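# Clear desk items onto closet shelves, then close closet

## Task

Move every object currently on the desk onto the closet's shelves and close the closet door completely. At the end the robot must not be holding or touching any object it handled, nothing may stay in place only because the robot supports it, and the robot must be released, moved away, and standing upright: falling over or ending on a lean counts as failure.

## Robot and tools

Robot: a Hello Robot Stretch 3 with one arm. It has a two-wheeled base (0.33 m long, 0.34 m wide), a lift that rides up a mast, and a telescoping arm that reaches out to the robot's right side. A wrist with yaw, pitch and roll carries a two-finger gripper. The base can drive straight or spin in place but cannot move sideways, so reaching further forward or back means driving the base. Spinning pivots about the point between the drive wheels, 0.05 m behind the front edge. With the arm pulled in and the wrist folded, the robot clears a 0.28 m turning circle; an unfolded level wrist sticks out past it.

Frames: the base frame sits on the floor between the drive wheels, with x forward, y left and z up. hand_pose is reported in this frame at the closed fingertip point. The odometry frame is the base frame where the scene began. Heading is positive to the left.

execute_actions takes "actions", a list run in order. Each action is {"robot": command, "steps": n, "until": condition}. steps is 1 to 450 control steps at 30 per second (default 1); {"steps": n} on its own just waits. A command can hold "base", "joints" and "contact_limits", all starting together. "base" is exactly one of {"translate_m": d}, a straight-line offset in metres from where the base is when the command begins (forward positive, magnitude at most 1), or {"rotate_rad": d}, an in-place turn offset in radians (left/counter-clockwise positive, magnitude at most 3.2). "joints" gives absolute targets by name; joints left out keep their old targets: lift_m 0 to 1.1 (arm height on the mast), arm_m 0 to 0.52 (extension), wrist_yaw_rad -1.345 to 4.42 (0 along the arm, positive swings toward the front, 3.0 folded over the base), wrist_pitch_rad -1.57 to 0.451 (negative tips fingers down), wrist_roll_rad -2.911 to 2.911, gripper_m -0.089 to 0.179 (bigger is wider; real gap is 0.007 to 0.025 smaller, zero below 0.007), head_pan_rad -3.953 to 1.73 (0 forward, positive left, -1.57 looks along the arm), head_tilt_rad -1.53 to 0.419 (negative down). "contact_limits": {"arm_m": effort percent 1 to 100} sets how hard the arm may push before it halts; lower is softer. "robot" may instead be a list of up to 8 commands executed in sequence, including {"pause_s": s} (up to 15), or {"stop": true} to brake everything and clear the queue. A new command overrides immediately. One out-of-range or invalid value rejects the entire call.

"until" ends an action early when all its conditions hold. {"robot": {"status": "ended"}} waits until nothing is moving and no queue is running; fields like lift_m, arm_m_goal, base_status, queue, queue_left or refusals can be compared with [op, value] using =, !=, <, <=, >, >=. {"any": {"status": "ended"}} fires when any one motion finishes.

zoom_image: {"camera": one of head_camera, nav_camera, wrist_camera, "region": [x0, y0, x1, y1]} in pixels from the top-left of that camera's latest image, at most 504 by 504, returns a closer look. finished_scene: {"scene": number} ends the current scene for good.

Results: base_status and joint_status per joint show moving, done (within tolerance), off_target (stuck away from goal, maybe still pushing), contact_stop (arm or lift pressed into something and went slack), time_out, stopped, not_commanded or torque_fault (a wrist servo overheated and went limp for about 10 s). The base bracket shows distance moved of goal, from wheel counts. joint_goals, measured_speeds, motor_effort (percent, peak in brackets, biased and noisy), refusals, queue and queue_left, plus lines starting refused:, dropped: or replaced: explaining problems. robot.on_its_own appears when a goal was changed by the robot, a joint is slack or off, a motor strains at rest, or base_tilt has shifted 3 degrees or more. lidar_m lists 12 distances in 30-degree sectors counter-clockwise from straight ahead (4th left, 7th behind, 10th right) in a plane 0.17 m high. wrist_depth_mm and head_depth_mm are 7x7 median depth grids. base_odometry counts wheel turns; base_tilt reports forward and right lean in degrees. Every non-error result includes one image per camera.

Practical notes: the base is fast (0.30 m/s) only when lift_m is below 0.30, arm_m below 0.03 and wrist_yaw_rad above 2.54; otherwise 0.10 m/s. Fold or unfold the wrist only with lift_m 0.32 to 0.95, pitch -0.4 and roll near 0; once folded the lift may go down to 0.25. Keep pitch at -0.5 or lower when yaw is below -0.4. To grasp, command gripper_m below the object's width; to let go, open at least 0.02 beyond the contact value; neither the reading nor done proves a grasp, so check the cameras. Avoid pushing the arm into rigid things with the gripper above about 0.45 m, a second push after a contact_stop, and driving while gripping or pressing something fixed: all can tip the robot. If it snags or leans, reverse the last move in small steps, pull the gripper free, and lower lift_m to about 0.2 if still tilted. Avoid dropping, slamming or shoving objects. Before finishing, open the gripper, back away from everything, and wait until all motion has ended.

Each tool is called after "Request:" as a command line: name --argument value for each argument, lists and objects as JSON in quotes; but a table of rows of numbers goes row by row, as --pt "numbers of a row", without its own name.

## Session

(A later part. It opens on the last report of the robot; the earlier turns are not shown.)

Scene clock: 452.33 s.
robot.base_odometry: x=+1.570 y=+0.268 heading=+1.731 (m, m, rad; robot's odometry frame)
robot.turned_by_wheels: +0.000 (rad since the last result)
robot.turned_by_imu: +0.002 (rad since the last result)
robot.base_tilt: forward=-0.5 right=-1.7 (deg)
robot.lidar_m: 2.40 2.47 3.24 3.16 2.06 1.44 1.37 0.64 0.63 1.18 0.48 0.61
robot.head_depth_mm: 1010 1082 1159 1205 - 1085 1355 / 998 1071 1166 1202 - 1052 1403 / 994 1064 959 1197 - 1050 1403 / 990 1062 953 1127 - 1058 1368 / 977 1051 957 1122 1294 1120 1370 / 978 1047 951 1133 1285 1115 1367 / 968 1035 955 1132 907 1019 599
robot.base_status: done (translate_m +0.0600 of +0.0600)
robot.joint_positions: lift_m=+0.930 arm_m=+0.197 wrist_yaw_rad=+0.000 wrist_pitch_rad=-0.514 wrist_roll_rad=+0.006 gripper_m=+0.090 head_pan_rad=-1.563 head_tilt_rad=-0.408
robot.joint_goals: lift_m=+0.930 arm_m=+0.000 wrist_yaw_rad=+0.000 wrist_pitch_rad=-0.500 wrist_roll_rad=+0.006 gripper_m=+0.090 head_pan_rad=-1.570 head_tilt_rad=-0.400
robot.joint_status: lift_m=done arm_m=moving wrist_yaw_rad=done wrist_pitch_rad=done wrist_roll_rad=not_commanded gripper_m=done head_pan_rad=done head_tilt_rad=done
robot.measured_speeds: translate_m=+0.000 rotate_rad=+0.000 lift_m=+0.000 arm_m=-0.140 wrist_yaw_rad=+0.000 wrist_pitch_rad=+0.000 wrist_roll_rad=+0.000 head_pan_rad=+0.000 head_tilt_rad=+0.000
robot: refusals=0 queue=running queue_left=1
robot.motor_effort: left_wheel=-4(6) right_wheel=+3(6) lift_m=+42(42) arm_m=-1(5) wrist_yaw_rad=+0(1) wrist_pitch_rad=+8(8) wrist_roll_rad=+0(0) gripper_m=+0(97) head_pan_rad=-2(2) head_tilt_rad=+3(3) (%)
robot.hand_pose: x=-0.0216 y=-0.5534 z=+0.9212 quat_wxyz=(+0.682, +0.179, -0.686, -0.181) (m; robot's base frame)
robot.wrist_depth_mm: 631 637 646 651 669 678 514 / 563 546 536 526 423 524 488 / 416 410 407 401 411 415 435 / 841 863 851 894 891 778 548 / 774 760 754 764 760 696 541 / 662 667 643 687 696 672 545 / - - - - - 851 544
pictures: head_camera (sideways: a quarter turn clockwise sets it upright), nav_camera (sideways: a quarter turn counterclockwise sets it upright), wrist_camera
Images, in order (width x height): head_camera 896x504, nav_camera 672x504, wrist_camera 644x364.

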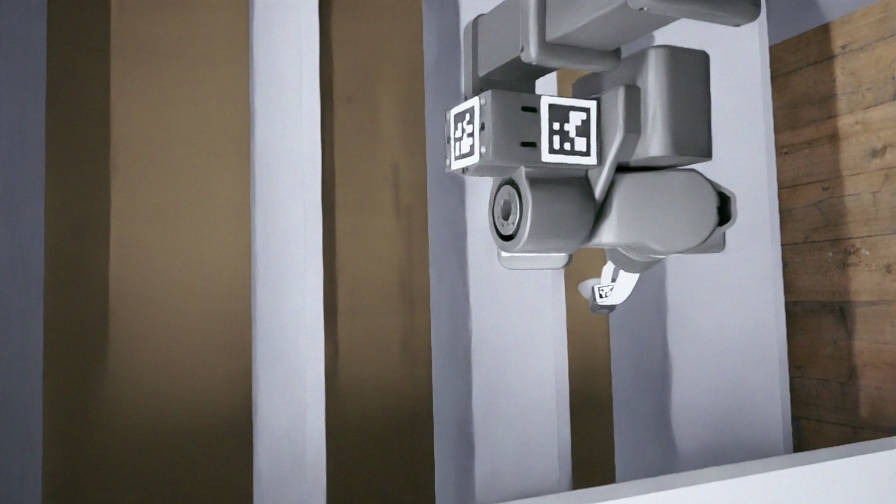

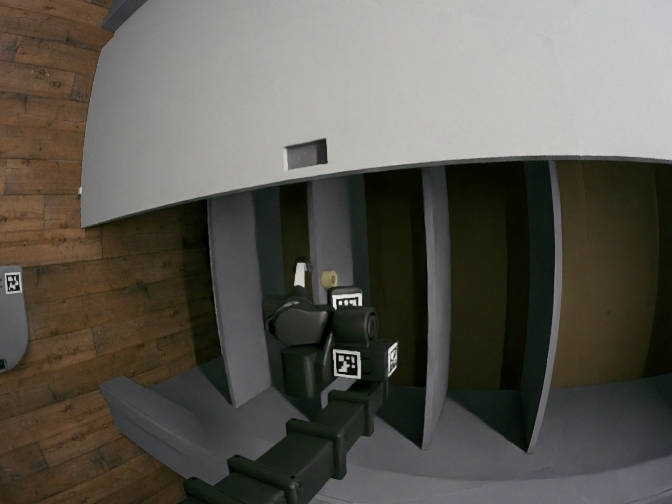

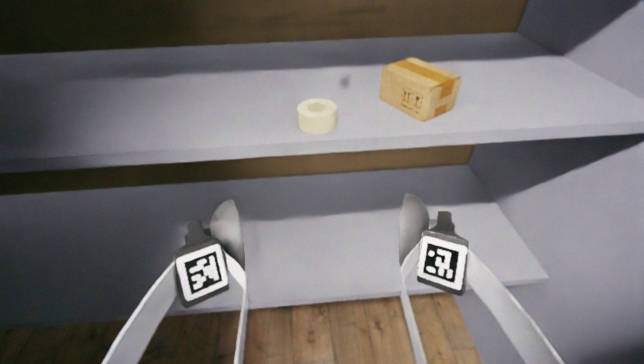

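Request:
execute_actions --actions '[{"robot":[{"joints":{"arm_m":0.0,"lift_m":1.09,"gripper_m":0.17}},{"base":{"rotate_rad":1.56}},{"base":{"translate_m":1.0}},{"base":{"translate_m":1.0}},{"base":{"translate_m":0.31}},{"base":{"rotate_rad":1.56},"joints":{"head_tilt_rad":-0.7}},{"base":{"translate_m":0.75},"joints":{"arm_m":0.15}}],"steps":450,"until":{"robot":{"status":"ended"}}},{"steps":450,"until":{"robot":{"status":"ended"}}},{"steps":450,"until":{"robot":{"status":"ended"}}},{"steps":450,"until":{"robot":{"status":"ended"}}}]'

Scene clock: 503.83 s.
robot.base_odometry: x=-0.610 y=-0.819 heading=-1.432 (m, m, rad; robot's odometry frame)
robot.turned_by_wheels: +3.120 (rad since the last result)
robot.turned_by_imu: +3.159 (rad since the last result)
robot.base_tilt: forward=-0.5 right=-1.7 (deg)
robot.lidar_m: 0.73 0.75 0.97 2.47 3.63 3.19 3.03 1.86 1.15 1.24 0.89 0.79
robot.head_depth_mm: - 836 663 575 1623 1377 1190 / - - 665 571 1623 1361 1187 / - - 641 573 1614 1369 1193 / 1071 1044 640 571 1613 1374 1188 / 1050 985 666 574 1597 1375 1184 / 1048 924 663 573 1618 1377 1186 / 1039 924 662 554 1575 1319 1180
robot.base_status: done (translate_m +0.7500 of +0.7500)
robot.joint_positions: lift_m=+1.090 arm_m=+0.150 wrist_yaw_rad=+0.000 wrist_pitch_rad=-0.514 wrist_roll_rad=+0.006 gripper_m=+0.170 head_pan_rad=-1.563 head_tilt_rad=-0.691
robot.joint_goals: lift_m=+1.090 arm_m=+0.150 wrist_yaw_rad=+0.000 wrist_pitch_rad=-0.500 wrist_roll_rad=+0.006 gripper_m=+0.170 head_pan_rad=-1.570 head_tilt_rad=-0.700
robot.joint_status: lift_m=done arm_m=done wrist_yaw_rad=done wrist_pitch_rad=done wrist_roll_rad=not_commanded gripper_m=done head_pan_rad=done head_tilt_rad=done
robot.measured_speeds: translate_m=+0.000 rotate_rad=+0.000 lift_m=+0.000 arm_m=+0.000 wrist_yaw_rad=+0.000 wrist_pitch_rad=+0.000 wrist_roll_rad=+0.000 head_pan_rad=+0.000 head_tilt_rad=+0.000
robot: refusals=0 queue=done queue_left=0
robot.motor_effort: left_wheel=-4(9) right_wheel=+3(6) lift_m=+42(44) arm_m=+3(5) wrist_yaw_rad=+0(0) wrist_pitch_rad=+9(9) wrist_roll_rad=+0(0) gripper_m=+1(98) head_pan_rad=-1(1) head_tilt_rad=-4(19) (%)
robot.hand_pose: x=-0.0216 y=-0.5058 z=+1.0812 quat_wxyz=(+0.682, +0.179, -0.686, -0.181) (m; robot's base frame)
robot.wrist_depth_mm: 702 753 751 779 776 786 794 / 668 667 650 633 627 621 631 / 510 455 474 489 485 481 483 / 404 403 403 396 398 393 392 / 343 352 337 335 328 344 329 / 299 294 291 290 286 277 290 / 253 256 254 253 256 253 249
pictures: head_camera (sideways: a quarter turn clockwise sets it upright), nav_camera (sideways: a quarter turn counterclockwise sets it upright), wrist_camera
Images, in order (width x height): head_camera 896x504, nav_camera 672x504, wrist_camera 644x364.

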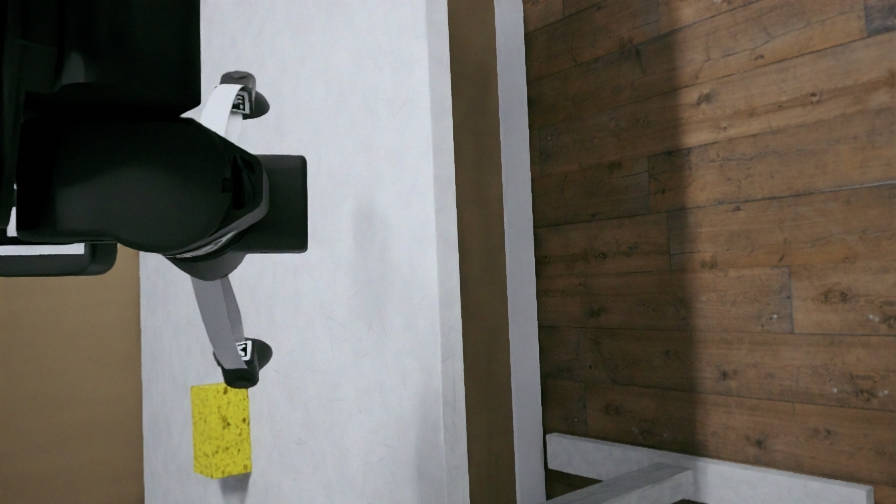

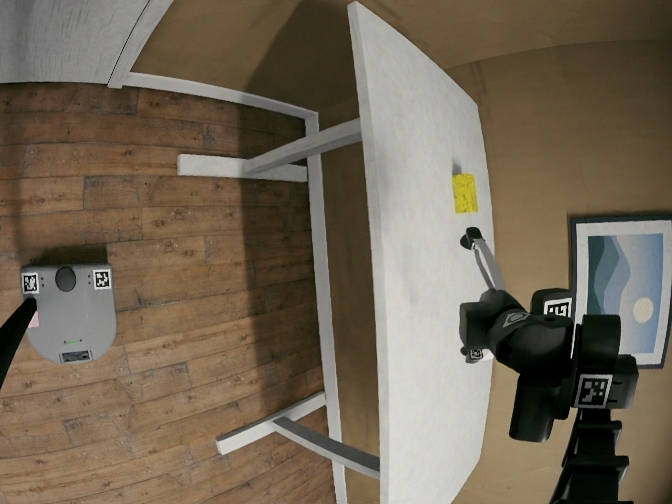

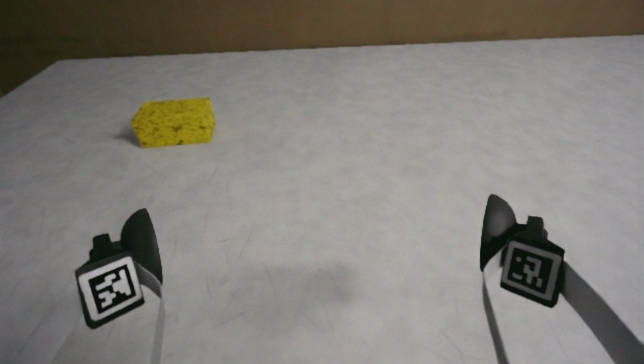

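Request:
execute_actions --actions '[{"robot":[{"base":{"translate_m":0.225},"joints":{"lift_m":1.02,"arm_m":0.33,"gripper_m":0.179}}],"steps":300,"until":{"robot":{"status":"ended"}}}]'

Scene clock: 511.23 s.
robot.base_odometry: x=-0.579 y=-1.042 heading=-1.432 (m, m, rad; robot's odometry frame)
robot.turned_by_wheels: +0.000 (rad since the last result)
robot.turned_by_imu: +0.002 (rad since the last result)
robot.base_tilt: forward=-0.5 right=-1.8 (deg)
robot.lidar_m: 0.51 0.52 0.69 1.73 3.37 3.41 3.25 1.31 1.29 0.80 0.79 0.52
robot.head_depth_mm: - 876 666 572 1619 1368 1183 / - 860 667 573 1619 1377 1191 / - - 665 573 1616 1375 1193 / 1020 983 666 552 1611 1366 1191 / 1042 984 664 554 1607 1378 1188 / 1038 928 666 553 1222 1335 1160 / 1025 926 663 552 1616 1367 1192
robot.base_status: done (translate_m +0.2250 of +0.2250)
robot.joint_positions: lift_m=+1.020 arm_m=+0.330 wrist_yaw_rad=+0.000 wrist_pitch_rad=-0.514 wrist_roll_rad=+0.006 gripper_m=+0.179 head_pan_rad=-1.563 head_tilt_rad=-0.691
robot.joint_goals: lift_m=+1.020 arm_m=+0.330 wrist_yaw_rad=+0.000 wrist_pitch_rad=-0.500 wrist_roll_rad=+0.006 gripper_m=+0.179 head_pan_rad=-1.570 head_tilt_rad=-0.700
robot.joint_status: lift_m=done arm_m=done wrist_yaw_rad=done wrist_pitch_rad=done wrist_roll_rad=not_commanded gripper_m=done head_pan_rad=done head_tilt_rad=done
robot.measured_speeds: translate_m=+0.000 rotate_rad=+0.000 lift_m=+0.000 arm_m=+0.000 wrist_yaw_rad=+0.000 wrist_pitch_rad=+0.000 wrist_roll_rad=+0.000 head_pan_rad=+0.000 head_tilt_rad=+0.000
robot: refusals=0 queue=done queue_left=0
robot.motor_effort: left_wheel=-3(6) right_wheel=+4(8) lift_m=+17(40) arm_m=+3(7) wrist_yaw_rad=+0(1) wrist_pitch_rad=+8(9) wrist_roll_rad=-1(0) gripper_m=+1(55) head_pan_rad=+0(0) head_tilt_rad=-3(3) (%)
robot.hand_pose: x=-0.0216 y=-0.6858 z=+1.0121 quat_wxyz=(+0.682, +0.179, -0.686, -0.181) (m; robot's base frame)
robot.wrist_depth_mm: 554 564 566 592 594 603 609 / 594 486 480 467 467 462 454 / 369 378 365 280 357 356 354 / 299 299 297 276 289 291 292 / 252 256 250 249 245 252 244 / 223 214 217 212 210 206 210 / 185 189 189 186 187 186 184
pictures: head_camera (sideways: a quarter turn clockwise sets it upright), nav_camera (sideways: a quarter turn counterclockwise sets it upright), wrist_camera
Images, in order (width x height): head_camera 896x504, nav_camera 672x504, wrist_camera 644x364.

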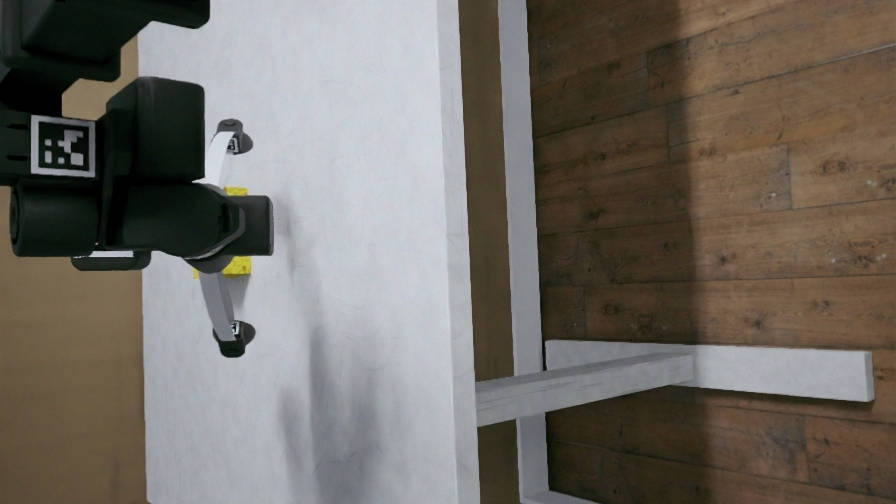

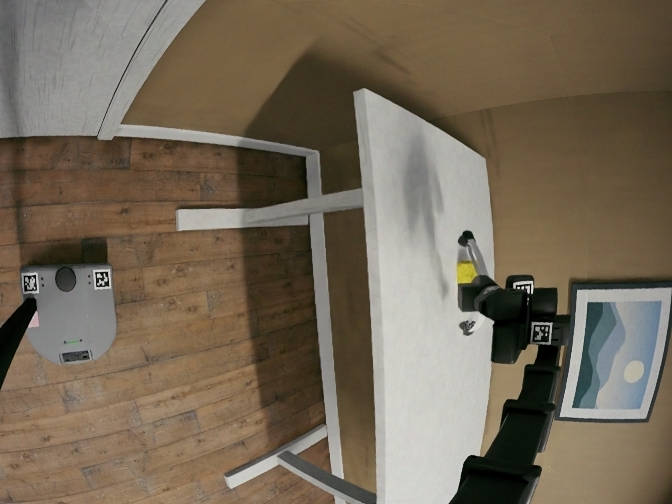

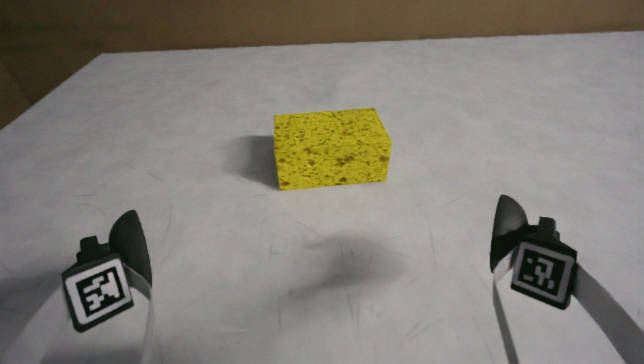

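Request:
execute_actions --actions '[{"robot":[{"joints":{"lift_m":0.98,"arm_m":0.465}},{"joints":{"gripper_m":0.07}},{"pause_s":1},{"joints":{"lift_m":1.05}}],"steps":300,"until":{"robot":{"status":"ended"}}}]'

Scene clock: 520.00 s.
robot.base_odometry: x=-0.579 y=-1.042 heading=-1.432 (m, m, rad; robot's odometry frame)
robot.turned_by_wheels: +0.000 (rad since the last result)
robot.turned_by_imu: +0.001 (rad since the last result)
robot.base_tilt: forward=-0.6 right=-1.7 (deg)
robot.lidar_m: 0.51 0.52 0.69 1.73 3.37 3.41 3.26 1.31 1.29 0.80 0.79 0.52
robot.head_depth_mm: 1100 928 664 573 1611 1379 1194 / 1081 928 666 571 1614 1373 1187 / - 875 666 571 1615 1370 1196 / - 833 664 552 1612 1381 1190 / 1037 927 665 552 1617 1363 1188 / 1032 927 664 553 1223 1339 1164 / 1034 922 665 553 1612 1370 1185
robot.base_status: done (translate_m +0.2250 of +0.2250)
robot.joint_positions: lift_m=+1.050 arm_m=+0.465 wrist_yaw_rad=+0.000 wrist_pitch_rad=-0.514 wrist_roll_rad=+0.006 gripper_m=+0.071 head_pan_rad=-1.563 head_tilt_rad=-0.691
robot.joint_goals: lift_m=+1.050 arm_m=+0.465 wrist_yaw_rad=+0.000 wrist_pitch_rad=-0.500 wrist_roll_rad=+0.006 gripper_m=+0.070 head_pan_rad=-1.570 head_tilt_rad=-0.700
robot.joint_status: lift_m=done arm_m=done wrist_yaw_rad=done wrist_pitch_rad=done wrist_roll_rad=not_commanded gripper_m=done head_pan_rad=done head_tilt_rad=done
robot.measured_speeds: translate_m=+0.000 rotate_rad=+0.000 lift_m=+0.000 arm_m=+0.000 wrist_yaw_rad=+0.000 wrist_pitch_rad=+0.000 wrist_roll_rad=+0.000 head_pan_rad=+0.000 head_tilt_rad=+0.000
robot: refusals=0 queue=done queue_left=0
robot.motor_effort: left_wheel=-4(4) right_wheel=+4(3) lift_m=+42(43) arm_m=+3(1) wrist_yaw_rad=-1(1) wrist_pitch_rad=+8(8) wrist_roll_rad=-1(0) gripper_m=-21(100) head_pan_rad=-1(1) head_tilt_rad=-3(3) (%)
robot.hand_pose: x=-0.0216 y=-0.8208 z=+1.0412 quat_wxyz=(+0.682, +0.179, -0.686, -0.181) (m; robot's base frame)
robot.wrist_depth_mm: 445 455 462 478 473 487 509 / 485 502 510 511 516 516 527 / 437 426 417 414 412 409 407 / 345 346 316 164 179 335 328 / 290 288 138 138 141 279 279 / 246 255 157 155 231 241 241 / 217 217 216 216 213 213 213
pictures: head_camera (sideways: a quarter turn clockwise sets it upright), nav_camera (sideways: a quarter turn counterclockwise sets it upright), wrist_camera
Images, in order (width x height): head_camera 896x504, nav_camera 672x504, wrist_camera 644x364.

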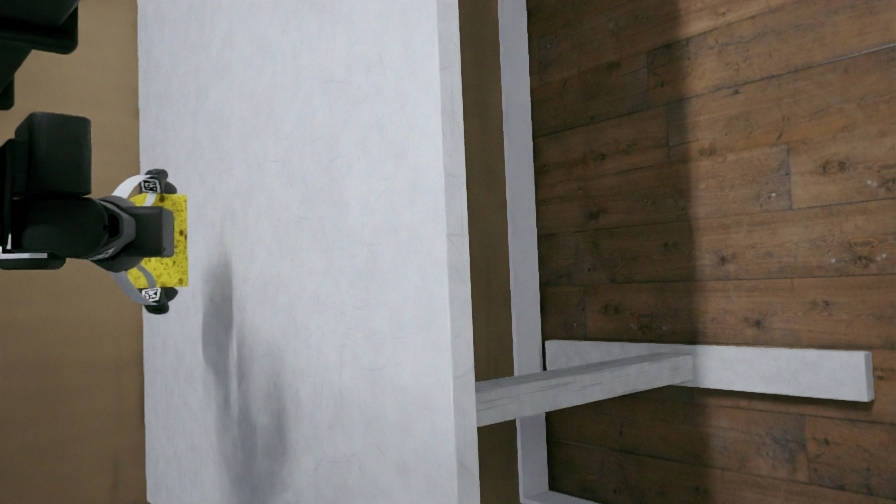

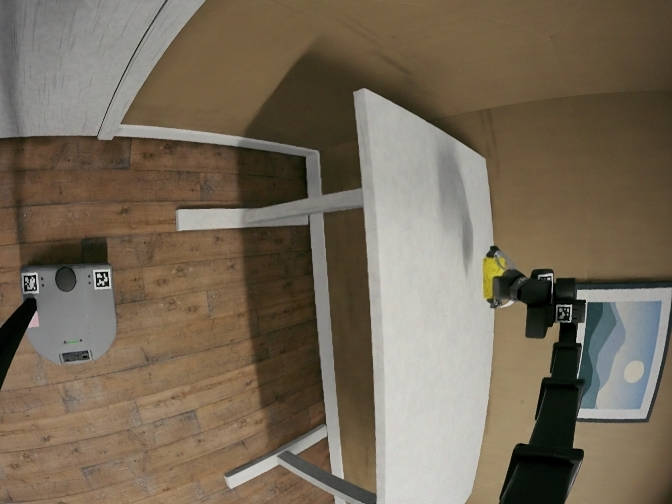

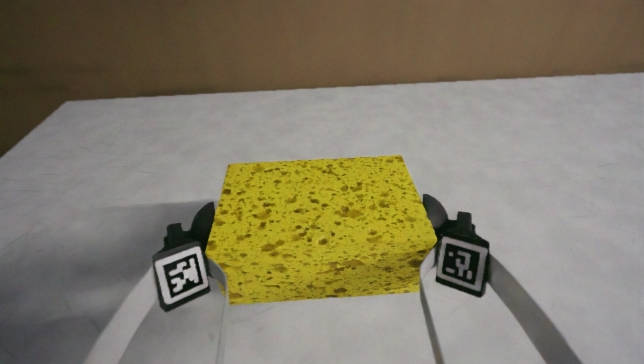

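Request:
execute_actions --actions '[{"robot":[{"joints":{"arm_m":0.0,"lift_m":1.09}},{"base":{"translate_m":-0.9}},{"base":{"rotate_rad":1.555}},{"base":{"translate_m":1.0}},{"base":{"translate_m":1.0}},{"base":{"translate_m":0.31}},{"base":{"rotate_rad":1.56},"joints":{"head_tilt_rad":-0.7}},{"joints":{"lift_m":0.68}}],"steps":450,"until":{"robot":{"status":"ended"}}},{"steps":450,"until":{"robot":{"status":"ended"}}},{"steps":450,"until":{"robot":{"status":"ended"}}},{"steps":450,"until":{"robot":{"status":"ended"}}}]'

Scene clock: 576.90 s.
robot.base_odometry: x=+1.589 y=+0.132 heading=+1.682 (m, m, rad; robot's odometry frame)
robot.turned_by_wheels: +3.115 (rad since the last result)
robot.turned_by_imu: +3.141 (rad since the last result)
robot.base_tilt: forward=-0.6 right=-1.7 (deg)
robot.lidar_m: 2.49 2.54 3.34 3.16 1.94 1.35 1.28 0.67 0.57 1.18 0.52 0.62
robot.head_depth_mm: 815 1115 966 1201 1204 1222 1073 / 808 1108 965 1285 1533 1367 1215 / 809 1107 885 1271 1522 1369 1210 / 806 1107 920 1280 1536 630 - / 809 1105 925 1265 1509 1394 1184 / 809 1093 922 1273 1501 1368 1191 / 803 1083 925 1272 1496 1313 974
robot.base_status: done (rotate_rad +1.5598 of +1.5600)
robot.joint_positions: lift_m=+0.680 arm_m=+0.000 wrist_yaw_rad=+0.000 wrist_pitch_rad=-0.514 wrist_roll_rad=+0.006 gripper_m=+0.071 head_pan_rad=-1.563 head_tilt_rad=-0.691
robot.joint_goals: lift_m=+0.680 arm_m=+0.000 wrist_yaw_rad=+0.000 wrist_pitch_rad=-0.500 wrist_roll_rad=+0.006 gripper_m=+0.070 head_pan_rad=-1.570 head_tilt_rad=-0.700
robot.joint_status: lift_m=done arm_m=done wrist_yaw_rad=done wrist_pitch_rad=done wrist_roll_rad=not_commanded gripper_m=done head_pan_rad=done head_tilt_rad=done
robot.measured_speeds: translate_m=+0.000 rotate_rad=+0.000 lift_m=+0.000 arm_m=+0.000 wrist_yaw_rad=+0.000 wrist_pitch_rad=+0.000 wrist_roll_rad=+0.000 head_pan_rad=+0.000 head_tilt_rad=+0.000
robot: refusals=0 queue=done queue_left=0
robot.motor_effort: left_wheel=-3(8) right_wheel=+3(7) lift_m=+17(47) arm_m=-3(1) wrist_yaw_rad=-1(1) wrist_pitch_rad=+8(8) wrist_roll_rad=+0(1) gripper_m=-20(21) head_pan_rad=-2(2) head_tilt_rad=-3(5) (%)
robot.hand_pose: x=-0.0216 y=-0.3565 z=+0.6721 quat_wxyz=(+0.682, +0.179, -0.686, -0.181) (m; robot's base frame)
robot.wrist_depth_mm: 784 815 848 839 839 624 444 / 846 869 868 854 824 635 451 / 675 665 633 697 681 624 349 / - - - 164 178 653 353 / 326 - 137 137 140 501 358 / 355 887 156 153 825 505 410 / 418 535 757 762 754 591 543
pictures: head_camera (sideways: a quarter turn clockwise sets it upright), nav_camera (sideways: a quarter turn counterclockwise sets it upright), wrist_camera
Images, in order (width x height): head_camera 896x504, nav_camera 672x504, wrist_camera 644x364.

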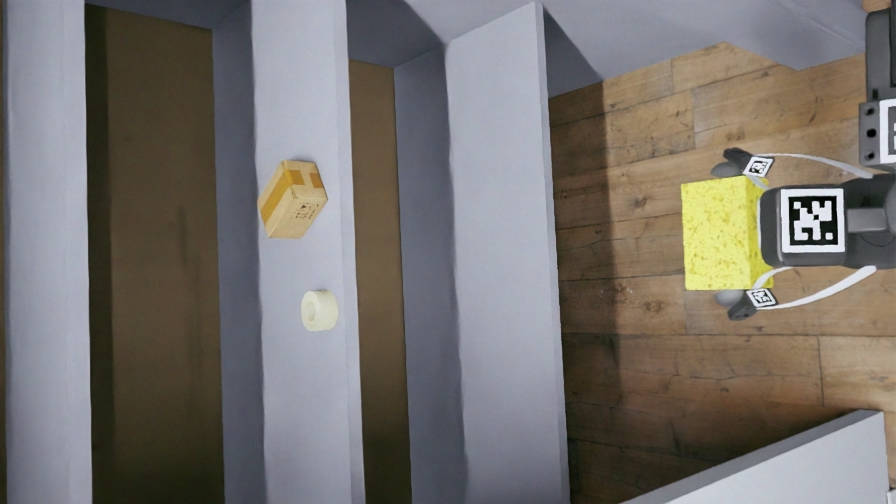

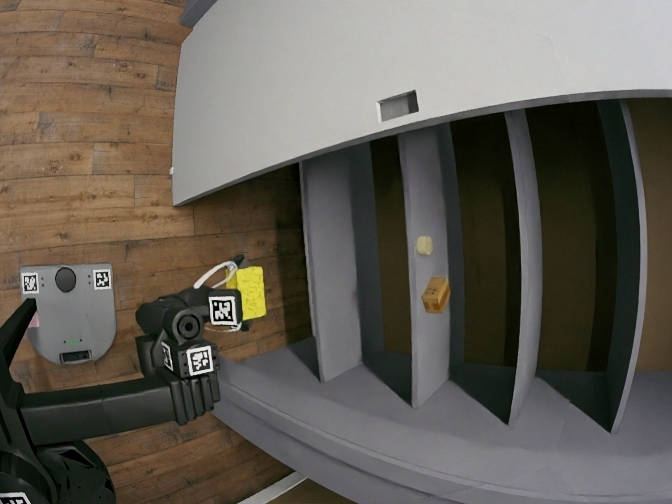

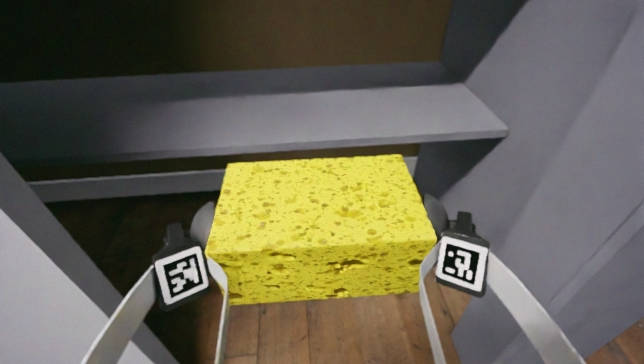

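Request:
execute_actions --actions '[{"robot":[{"joints":{"lift_m":0.56}},{"joints":{"arm_m":0.45}}],"steps":450,"until":{"robot":{"status":"ended"}}}]'

Scene clock: 586.33 s.
robot.base_odometry: x=+1.589 y=+0.132 heading=+1.682 (m, m, rad; robot's odometry frame)
robot.turned_by_wheels: +0.000 (rad since the last result)
robot.turned_by_imu: +0.001 (rad since the last result)
robot.base_tilt: forward=-0.6 right=-1.7 (deg)
robot.lidar_m: 2.49 2.55 3.34 3.17 1.95 1.36 1.28 0.67 0.58 1.19 0.52 0.62
robot.head_depth_mm: 811 1111 963 1203 1214 1220 1120 / 809 1114 961 1273 1538 1405 - / 808 1112 883 1326 1539 1367 1193 / 808 1111 922 1306 1536 1367 1187 / 804 1105 921 1274 1499 1367 1179 / 805 1090 922 1268 1503 1358 1184 / 805 1084 920 1269 1497 1309 978
robot.base_status: done (rotate_rad +1.5598 of +1.5600)
robot.joint_positions: lift_m=+0.560 arm_m=+0.450 wrist_yaw_rad=+0.000 wrist_pitch_rad=-0.514 wrist_roll_rad=+0.006 gripper_m=+0.071 head_pan_rad=-1.563 head_tilt_rad=-0.691
robot.joint_goals: lift_m=+0.560 arm_m=+0.450 wrist_yaw_rad=+0.000 wrist_pitch_rad=-0.500 wrist_roll_rad=+0.006 gripper_m=+0.070 head_pan_rad=-1.570 head_tilt_rad=-0.700
robot.joint_status: lift_m=done arm_m=done wrist_yaw_rad=done wrist_pitch_rad=done wrist_roll_rad=not_commanded gripper_m=done head_pan_rad=done head_tilt_rad=done
robot.measured_speeds: translate_m=+0.000 rotate_rad=+0.000 lift_m=+0.000 arm_m=+0.000 wrist_yaw_rad=+0.000 wrist_pitch_rad=+0.000 wrist_roll_rad=+0.000 head_pan_rad=+0.000 head_tilt_rad=+0.000
robot: refusals=0 queue=done queue_left=0
robot.motor_effort: left_wheel=-4(4) right_wheel=+4(4) lift_m=+17(25) arm_m=+3(2) wrist_yaw_rad=+0(1) wrist_pitch_rad=+8(8) wrist_roll_rad=+0(1) gripper_m=-20(21) head_pan_rad=-2(1) head_tilt_rad=-3(3) (%)
robot.hand_pose: x=-0.0216 y=-0.8058 z=+0.5521 quat_wxyz=(+0.682, +0.179, -0.686, -0.181) (m; robot's base frame)
robot.wrist_depth_mm: 417 431 435 442 454 471 415 / 456 465 478 488 495 500 419 / 434 440 422 427 423 416 396 / 351 346 323 164 178 336 336 / 293 294 138 137 140 287 282 / 249 255 156 154 234 247 244 / 219 220 219 219 217 220 225
pictures: head_camera (sideways: a quarter turn clockwise sets it upright), nav_camera (sideways: a quarter turn counterclockwise sets it upright), wrist_camera
Images, in order (width x height): head_camera 896x504, nav_camera 672x504, wrist_camera 644x364.

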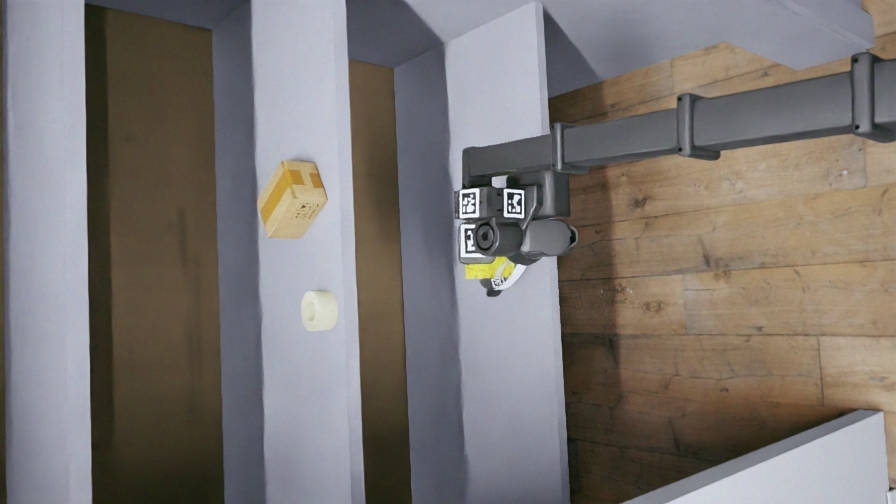

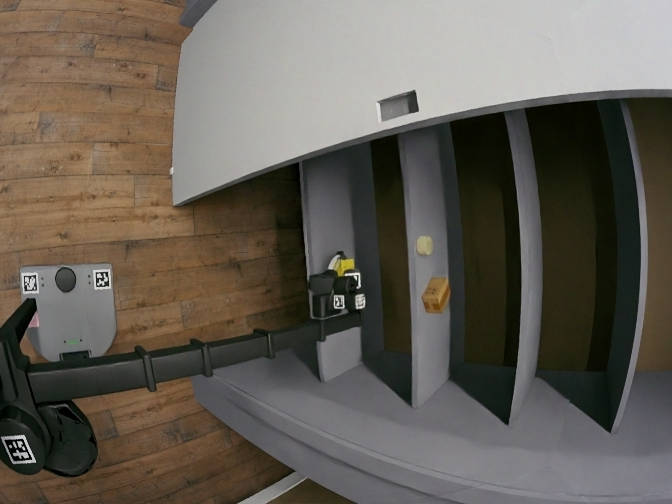

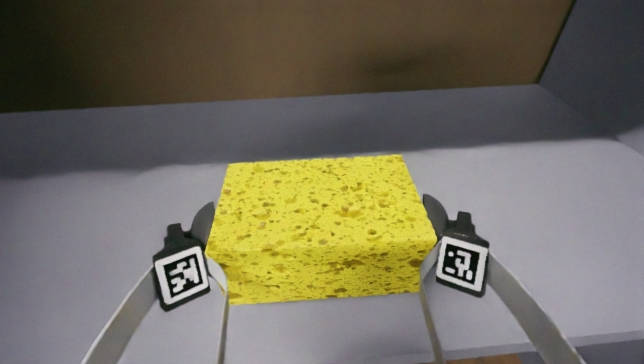

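Request:
execute_actions --actions '[{"robot":[{"joints":{"lift_m":0.492}},{"joints":{"gripper_m":0.15}},{"joints":{"lift_m":0.54}},{"joints":{"arm_m":0.0}},{"joints":{"lift_m":0.888,"wrist_pitch_rad":0.0,"gripper_m":0.0,"head_tilt_rad":-0.45}},{"base":{"translate_m":0.25}}],"steps":450,"until":{"robot":{"status":"ended"}}},{"steps":200,"until":{"robot":{"status":"ended"}}}]'

Scene clock: 607.93 s.
robot.base_odometry: x=+1.561 y=+0.380 heading=+1.682 (m, m, rad; robot's odometry frame)
robot.turned_by_wheels: +0.000 (rad since the last result)
robot.turned_by_imu: +0.004 (rad since the last result)
robot.base_tilt: forward=-0.6 right=-1.7 (deg)
robot.lidar_m: 2.24 2.30 3.01 3.17 2.27 1.62 1.53 0.75 0.96 0.45 0.46 0.60
robot.head_depth_mm: 991 1049 1166 935 1299 1135 1426 / 990 1043 1161 1015 1302 1128 1395 / 979 1036 1153 1005 1354 1132 - / 968 1021 1131 961 843 567 - / 348 375 407 444 502 546 616 / 345 373 404 441 485 540 610 / 342 370 400 436 481 536 602
robot.base_status: done (translate_m +0.2500 of +0.2500)
robot.joint_positions: lift_m=+0.888 arm_m=+0.000 wrist_yaw_rad=+0.000 wrist_pitch_rad=-0.021 wrist_roll_rad=+0.006 gripper_m=+0.000 head_pan_rad=-1.563 head_tilt_rad=-0.458
robot.joint_goals: lift_m=+0.888 arm_m=+0.000 wrist_yaw_rad=+0.000 wrist_pitch_rad=+0.000 wrist_roll_rad=+0.006 gripper_m=+0.000 head_pan_rad=-1.570 head_tilt_rad=-0.450
robot.joint_status: lift_m=done arm_m=done wrist_yaw_rad=done wrist_pitch_rad=done wrist_roll_rad=not_commanded gripper_m=done head_pan_rad=done head_tilt_rad=done
robot.measured_speeds: translate_m=+0.000 rotate_rad=+0.000 lift_m=+0.000 arm_m=+0.000 wrist_yaw_rad=+0.000 wrist_pitch_rad=+0.000 wrist_roll_rad=+0.000 head_pan_rad=+0.000 head_tilt_rad=+0.000
robot: refusals=0 queue=done queue_left=0
robot.motor_effort: left_wheel=-4(4) right_wheel=+3(8) lift_m=+42(43) arm_m=-1(2) wrist_yaw_rad=+0(1) wrist_pitch_rad=+12(14) wrist_roll_rad=+0(1) gripper_m=-3(100) head_pan_rad=-2(2) head_tilt_rad=+4(15) (%)
robot.hand_pose: x=-0.0216 y=-0.4010 z=+0.9969 quat_wxyz=(+0.705, +0.007, -0.709, -0.008) (m; robot's base frame)
robot.wrist_depth_mm: 177 180 183 843 878 862 698 / 183 185 189 835 887 675 658 / 190 192 196 940 916 923 709 / 194 199 214 938 963 929 708 / 204 207 220 - 610 650 634 / 210 215 219 - - - 738 / 218 224 227 856 829 824 744
pictures: head_camera (sideways: a quarter turn clockwise sets it upright), nav_camera (sideways: a quarter turn counterclockwise sets it upright), wrist_camera
Images, in order (width x height): head_camera 896x504, nav_camera 672x504, wrist_camera 644x364.

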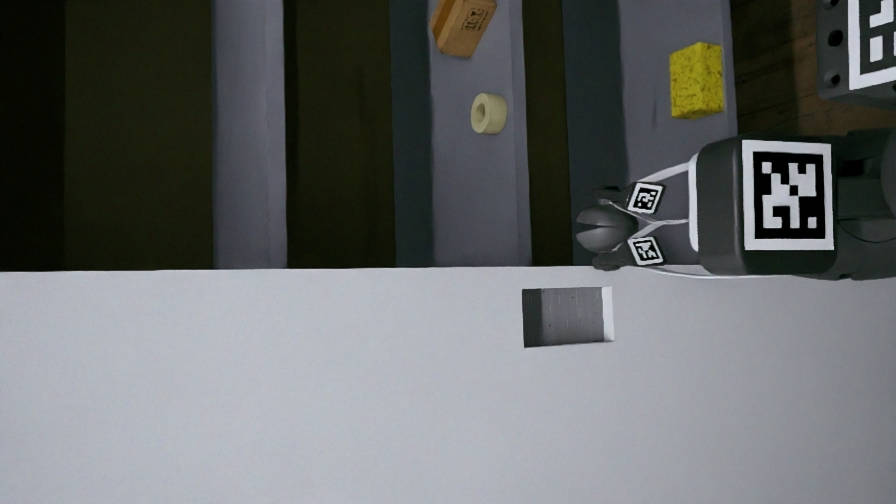

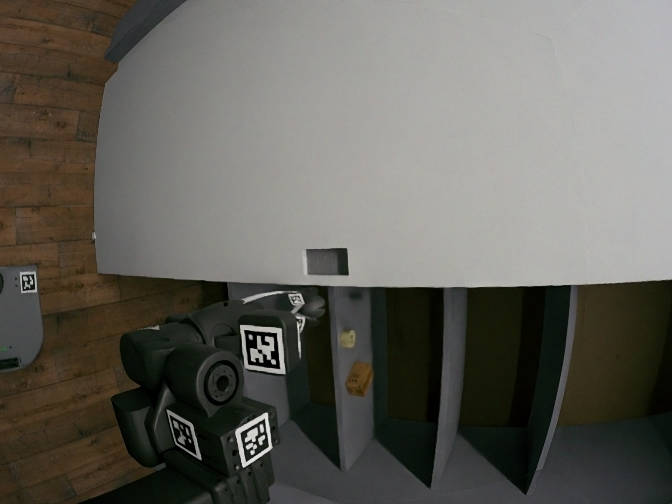

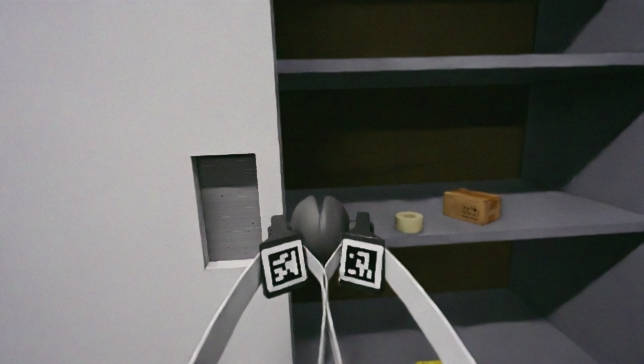

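Request:
execute_actions --actions '[{"robot":[{"base":{"translate_m":0.06}},{"joints":{"arm_m":0.1},"contact_limits":{"arm_m":12}}],"steps":200,"until":{"robot":{"status":"ended"}}}]'

Scene clock: 612.70 s.
robot.base_odometry: x=+1.555 y=+0.440 heading=+1.682 (m, m, rad; robot's odometry frame)
robot.turned_by_wheels: +0.000 (rad since the last result)
robot.turned_by_imu: -0.004 (rad since the last result)
robot.base_tilt: forward=-0.9 right=-2.3 (deg)
robot.lidar_m: 2.18 2.23 2.93 3.61 2.39 1.68 1.59 0.80 1.04 0.45 0.46 0.60
robot.head_depth_mm: 1011 1062 1178 1036 1313 1142 - / 1001 1051 1175 1038 1314 1150 - / 374 1011 773 942 1310 - - / 360 387 420 459 502 - 640 / 358 385 417 455 501 556 623 / 355 382 414 450 496 549 615 / 352 379 410 446 490 542 611
robot.base_status: done (translate_m +0.0600 of +0.0600)
robot.joint_positions: lift_m=+0.888 arm_m=+0.045 wrist_yaw_rad=+0.012 wrist_pitch_rad=-0.032 wrist_roll_rad=+0.006 gripper_m=+0.000 head_pan_rad=-1.564 head_tilt_rad=-0.456
robot.joint_goals: lift_m=+0.888 arm_m=+0.045 wrist_yaw_rad=+0.000 wrist_pitch_rad=+0.000 wrist_roll_rad=+0.006 gripper_m=+0.000 head_pan_rad=-1.570 head_tilt_rad=-0.450
robot.joint_status: lift_m=done arm_m=contact_stop wrist_yaw_rad=done wrist_pitch_rad=done wrist_roll_rad=not_commanded gripper_m=done head_pan_rad=done head_tilt_rad=done
robot.measured_speeds: translate_m=+0.000 rotate_rad=-0.002 lift_m=+0.001 arm_m=+0.011 wrist_yaw_rad=-0.130 wrist_pitch_rad=+0.096 wrist_roll_rad=+0.000 head_pan_rad=+0.000 head_tilt_rad=+0.000
robot: refusals=0 queue=dropped queue_left=0
robot.on_its_own: arm_m is slack since a contact_stop, until your next command for it (your +0.100 is given up)
robot.motor_effort: left_wheel=-4(8) right_wheel=+0(8) lift_m=+41(42) arm_m=+1(13) wrist_yaw_rad=-7(13) wrist_pitch_rad=+16(26) wrist_roll_rad=+0(0) gripper_m=-3(3) head_pan_rad=-2(2) head_tilt_rad=+1(3) (%)
robot.contact_limits: arm_m 12 (drawing in: default 15, maximum 25; extending or still: default 22, maximum 35)
robot.hand_pose: x=-0.0184 y=-0.4455 z=+0.9940 quat_wxyz=(+0.705, +0.016, -0.709, -0.007) (m; robot's base frame)
robot.wrist_depth_mm: 147 149 151 154 818 829 756 / 151 154 156 160 617 693 717 / 156 159 163 165 892 888 758 / 162 164 168 179 930 908 720 / 169 171 174 - 579 569 630 / 175 178 180 189 965 - 780 / 183 185 188 192 817 801 732
pictures: head_camera (sideways: a quarter turn clockwise sets it upright), nav_camera (sideways: a quarter turn counterclockwise sets it upright), wrist_camera
Images, in order (width x height): head_camera 896x504, nav_camera 672x504, wrist_camera 644x364.

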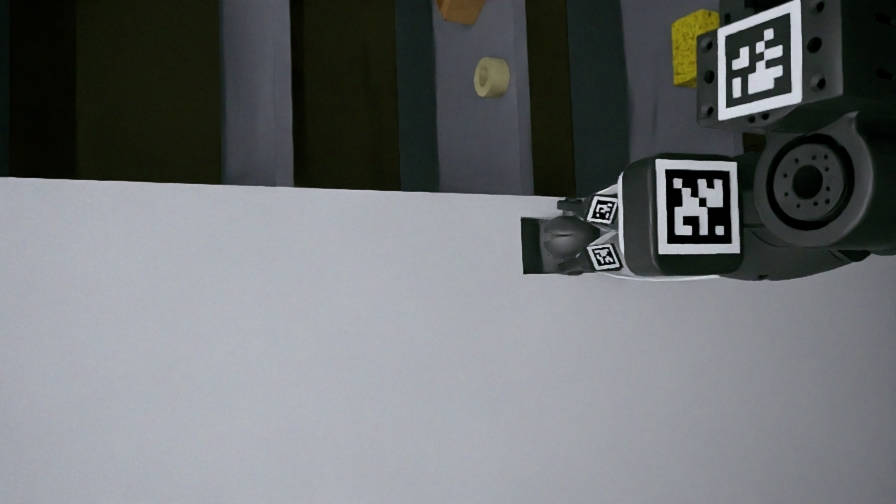

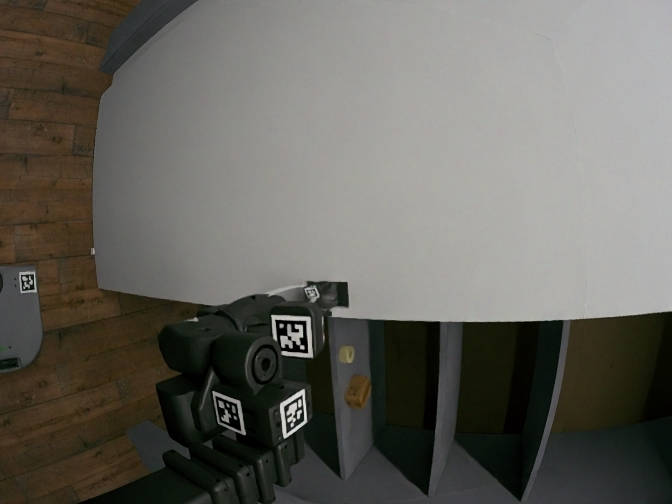

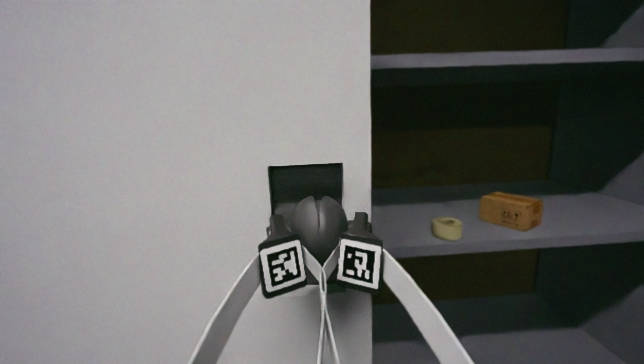

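Request:
execute_actions --actions '[{"robot":{"base":{"translate_m":-0.3},"joints":{"arm_m":0.047},"contact_limits":{"arm_m":14}},"steps":300,"until":{"robot":{"status":"ended"}}}]'

Scene clock: 620.67 s.
robot.base_odometry: x=+1.588 y=+0.142 heading=+1.682 (m, m, rad; robot's odometry frame)
robot.turned_by_wheels: +0.000 (rad since the last result)
robot.turned_by_imu: +0.550 (rad since the last result)
robot.base_tilt: forward=-0.6 right=-1.7 (deg)
robot.lidar_m: 2.46 3.27 3.65 2.05 1.45 1.38 0.61 0.64 1.13 0.44 0.57 2.39
robot.head_depth_mm: 928 977 1067 1019 1204 1140 - / 967 1025 1118 1014 1259 1137 - / 350 380 414 459 532 - - / 363 391 425 464 504 - - / 380 411 448 493 548 615 704 / 399 435 477 526 588 668 771 / 421 459 507 564 637 732 858
robot.base_status: done (translate_m -0.3000 of -0.3000)
robot.joint_positions: lift_m=+0.888 arm_m=+0.047 wrist_yaw_rad=+0.049 wrist_pitch_rad=-0.008 wrist_roll_rad=+0.006 gripper_m=+0.000 head_pan_rad=-1.564 head_tilt_rad=-0.454
robot.joint_goals: lift_m=+0.888 arm_m=+0.047 wrist_yaw_rad=+0.048 wrist_pitch_rad=+0.000 wrist_roll_rad=+0.006 gripper_m=+0.000 head_pan_rad=-1.570 head_tilt_rad=-0.450
robot.joint_status: lift_m=done arm_m=done wrist_yaw_rad=done wrist_pitch_rad=done wrist_roll_rad=not_commanded gripper_m=done head_pan_rad=done head_tilt_rad=done
robot.measured_speeds: translate_m=+0.000 rotate_rad=+0.000 lift_m=+0.000 arm_m=+0.000 wrist_yaw_rad=+0.000 wrist_pitch_rad=+0.000 wrist_roll_rad=+0.000 head_pan_rad=+0.000 head_tilt_rad=+0.000
robot: refusals=0 queue=done queue_left=0
robot.on_its_own: wrist_yaw_rad is held at +0.048, not at your +0.000, by its stall guard, which is not easing now
robot.motor_effort: left_wheel=-2(18) right_wheel=+0(11) lift_m=+39(41) arm_m=+4(14) wrist_yaw_rad=-1(20) wrist_pitch_rad=+5(34) wrist_roll_rad=+0(1) gripper_m=-2(6) head_pan_rad=-1(2) head_tilt_rad=+1(2) (%)
robot.contact_limits: arm_m 14 (drawing in: default 15, maximum 25; extending or still: default 22, maximum 35)
robot.hand_pose: x=-0.0090 y=-0.4474 z=+1.0003 quat_wxyz=(+0.705, +0.020, -0.709, +0.014) (m; robot's base frame)
robot.wrist_depth_mm: 281 226 184 155 148 684 600 / 306 235 192 161 155 588 594 / 326 250 200 166 164 704 628 / 357 268 210 181 171 747 668 / 385 281 222 - 184 570 578 / 415 301 241 194 469 452 397 / 466 328 235 196 176 812 696
pictures: head_camera (sideways: a quarter turn clockwise sets it upright), nav_camera (sideways: a quarter turn counterclockwise sets it upright), wrist_camera
Images, in order (width x height): head_camera 896x504, nav_camera 672x504, wrist_camera 644x364.

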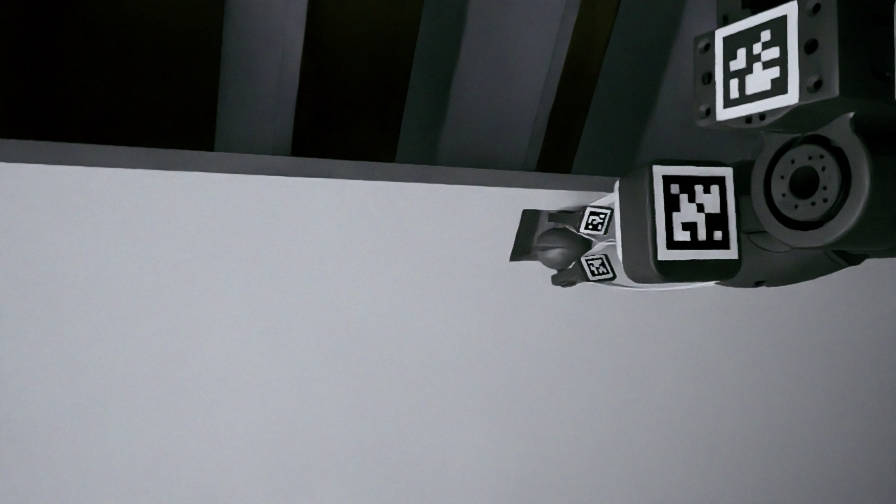

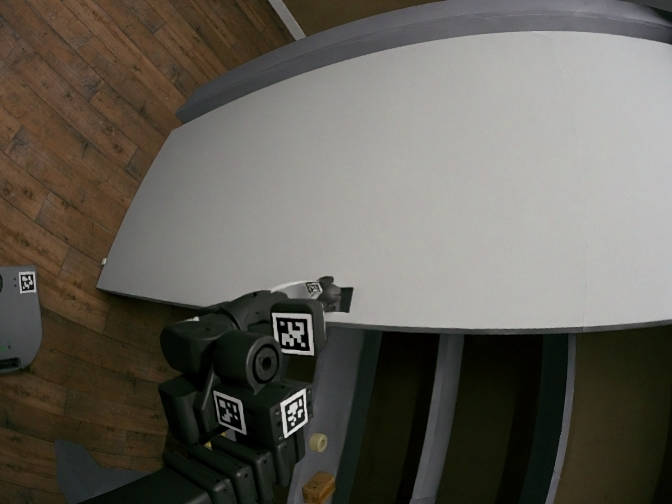

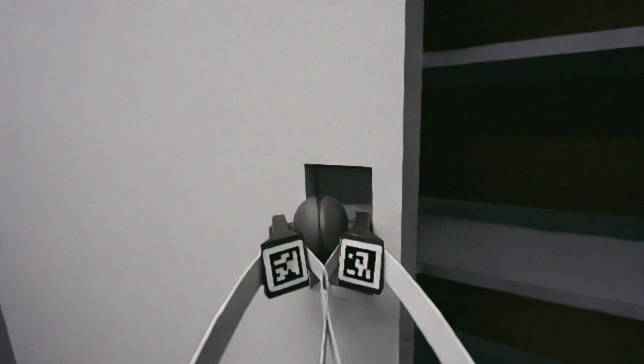

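Request:
execute_actions --actions '[{"robot":{"joints":{"wrist_yaw_rad":-0.3}},"steps":90,"until":{"robot":{"status":"ended"}}}]'

Scene clock: 635.23 s.
robot.base_odometry: x=+1.588 y=+0.142 heading=+1.683 (m, m, rad; robot's odometry frame)
robot.turned_by_wheels: +0.000 (rad since the last result)
robot.turned_by_imu: +0.143 (rad since the last result)
robot.base_tilt: forward=-0.5 right=-1.7 (deg)
robot.lidar_m: 2.55 3.69 3.22 1.81 1.42 1.40 0.63 0.93 0.45 0.45 0.67 2.37
robot.head_depth_mm: 344 366 397 443 848 1099 - / 363 389 417 451 486 - - / 385 414 447 484 526 - - / 410 442 481 523 578 644 740 / 440 476 520 573 636 715 820 / 471 513 564 628 705 804 934 / 508 559 622 699 796 922 1105
robot.base_status: done (translate_m -0.3000 of -0.3000)
robot.joint_positions: lift_m=+0.888 arm_m=+0.047 wrist_yaw_rad=-0.298 wrist_pitch_rad=-0.017 wrist_roll_rad=+0.006 gripper_m=+0.000 head_pan_rad=-1.564 head_tilt_rad=-0.451
robot.joint_goals: lift_m=+0.888 arm_m=+0.047 wrist_yaw_rad=-0.300 wrist_pitch_rad=+0.000 wrist_roll_rad=+0.006 gripper_m=+0.000 head_pan_rad=-1.570 head_tilt_rad=-0.450
robot.joint_status: lift_m=done arm_m=done wrist_yaw_rad=done wrist_pitch_rad=done wrist_roll_rad=not_commanded gripper_m=done head_pan_rad=done head_tilt_rad=done
robot.measured_speeds: translate_m=+0.000 rotate_rad=+0.000 lift_m=+0.000 arm_m=+0.000 wrist_yaw_rad=+0.000 wrist_pitch_rad=+0.000 wrist_roll_rad=+0.000 head_pan_rad=+0.000 head_tilt_rad=+0.000
robot: refusals=0 queue=done queue_left=0
robot.motor_effort: left_wheel=-2(35) right_wheel=-3(70) lift_m=+37(39) arm_m=+2(6) wrist_yaw_rad=-3(69) wrist_pitch_rad=+10(10) wrist_roll_rad=-1(1) gripper_m=-3(14) head_pan_rad=-1(1) head_tilt_rad=+1(1) (%)
robot.contact_limits: arm_m 14 (drawing in: default 15, maximum 25; extending or still: default 22, maximum 35)
robot.hand_pose: x=-0.0964 y=-0.4362 z=+0.9980 quat_wxyz=(+0.697, -0.099, -0.702, -0.111) (m; robot's base frame)
robot.wrist_depth_mm: 207 187 170 155 728 701 646 / 218 196 176 160 414 654 669 / 228 206 183 166 802 718 707 / 242 218 191 180 764 752 726 / 257 228 201 - 509 562 546 / 271 237 216 192 871 830 440 / 287 253 216 195 213 801 766
pictures: head_camera (sideways: a quarter turn clockwise sets it upright), nav_camera (sideways: a quarter turn counterclockwise sets it upright), wrist_camera
Images, in order (width x height): head_camera 896x504, nav_camera 672x504, wrist_camera 644x364.

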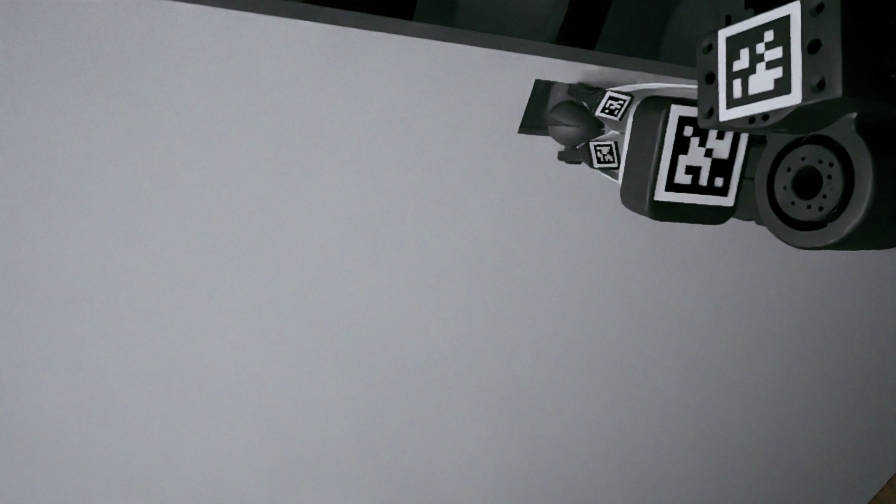

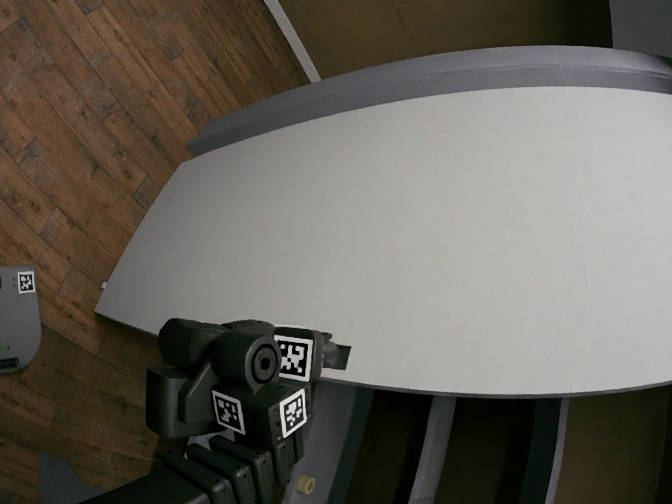

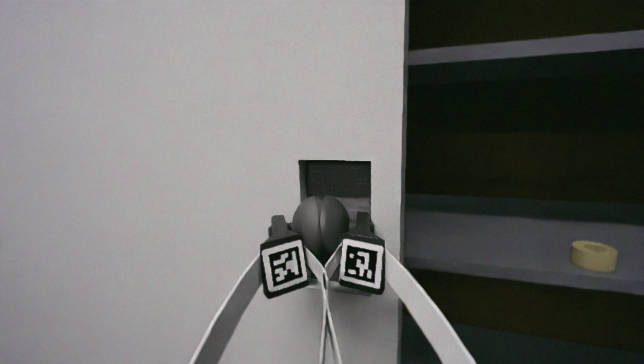

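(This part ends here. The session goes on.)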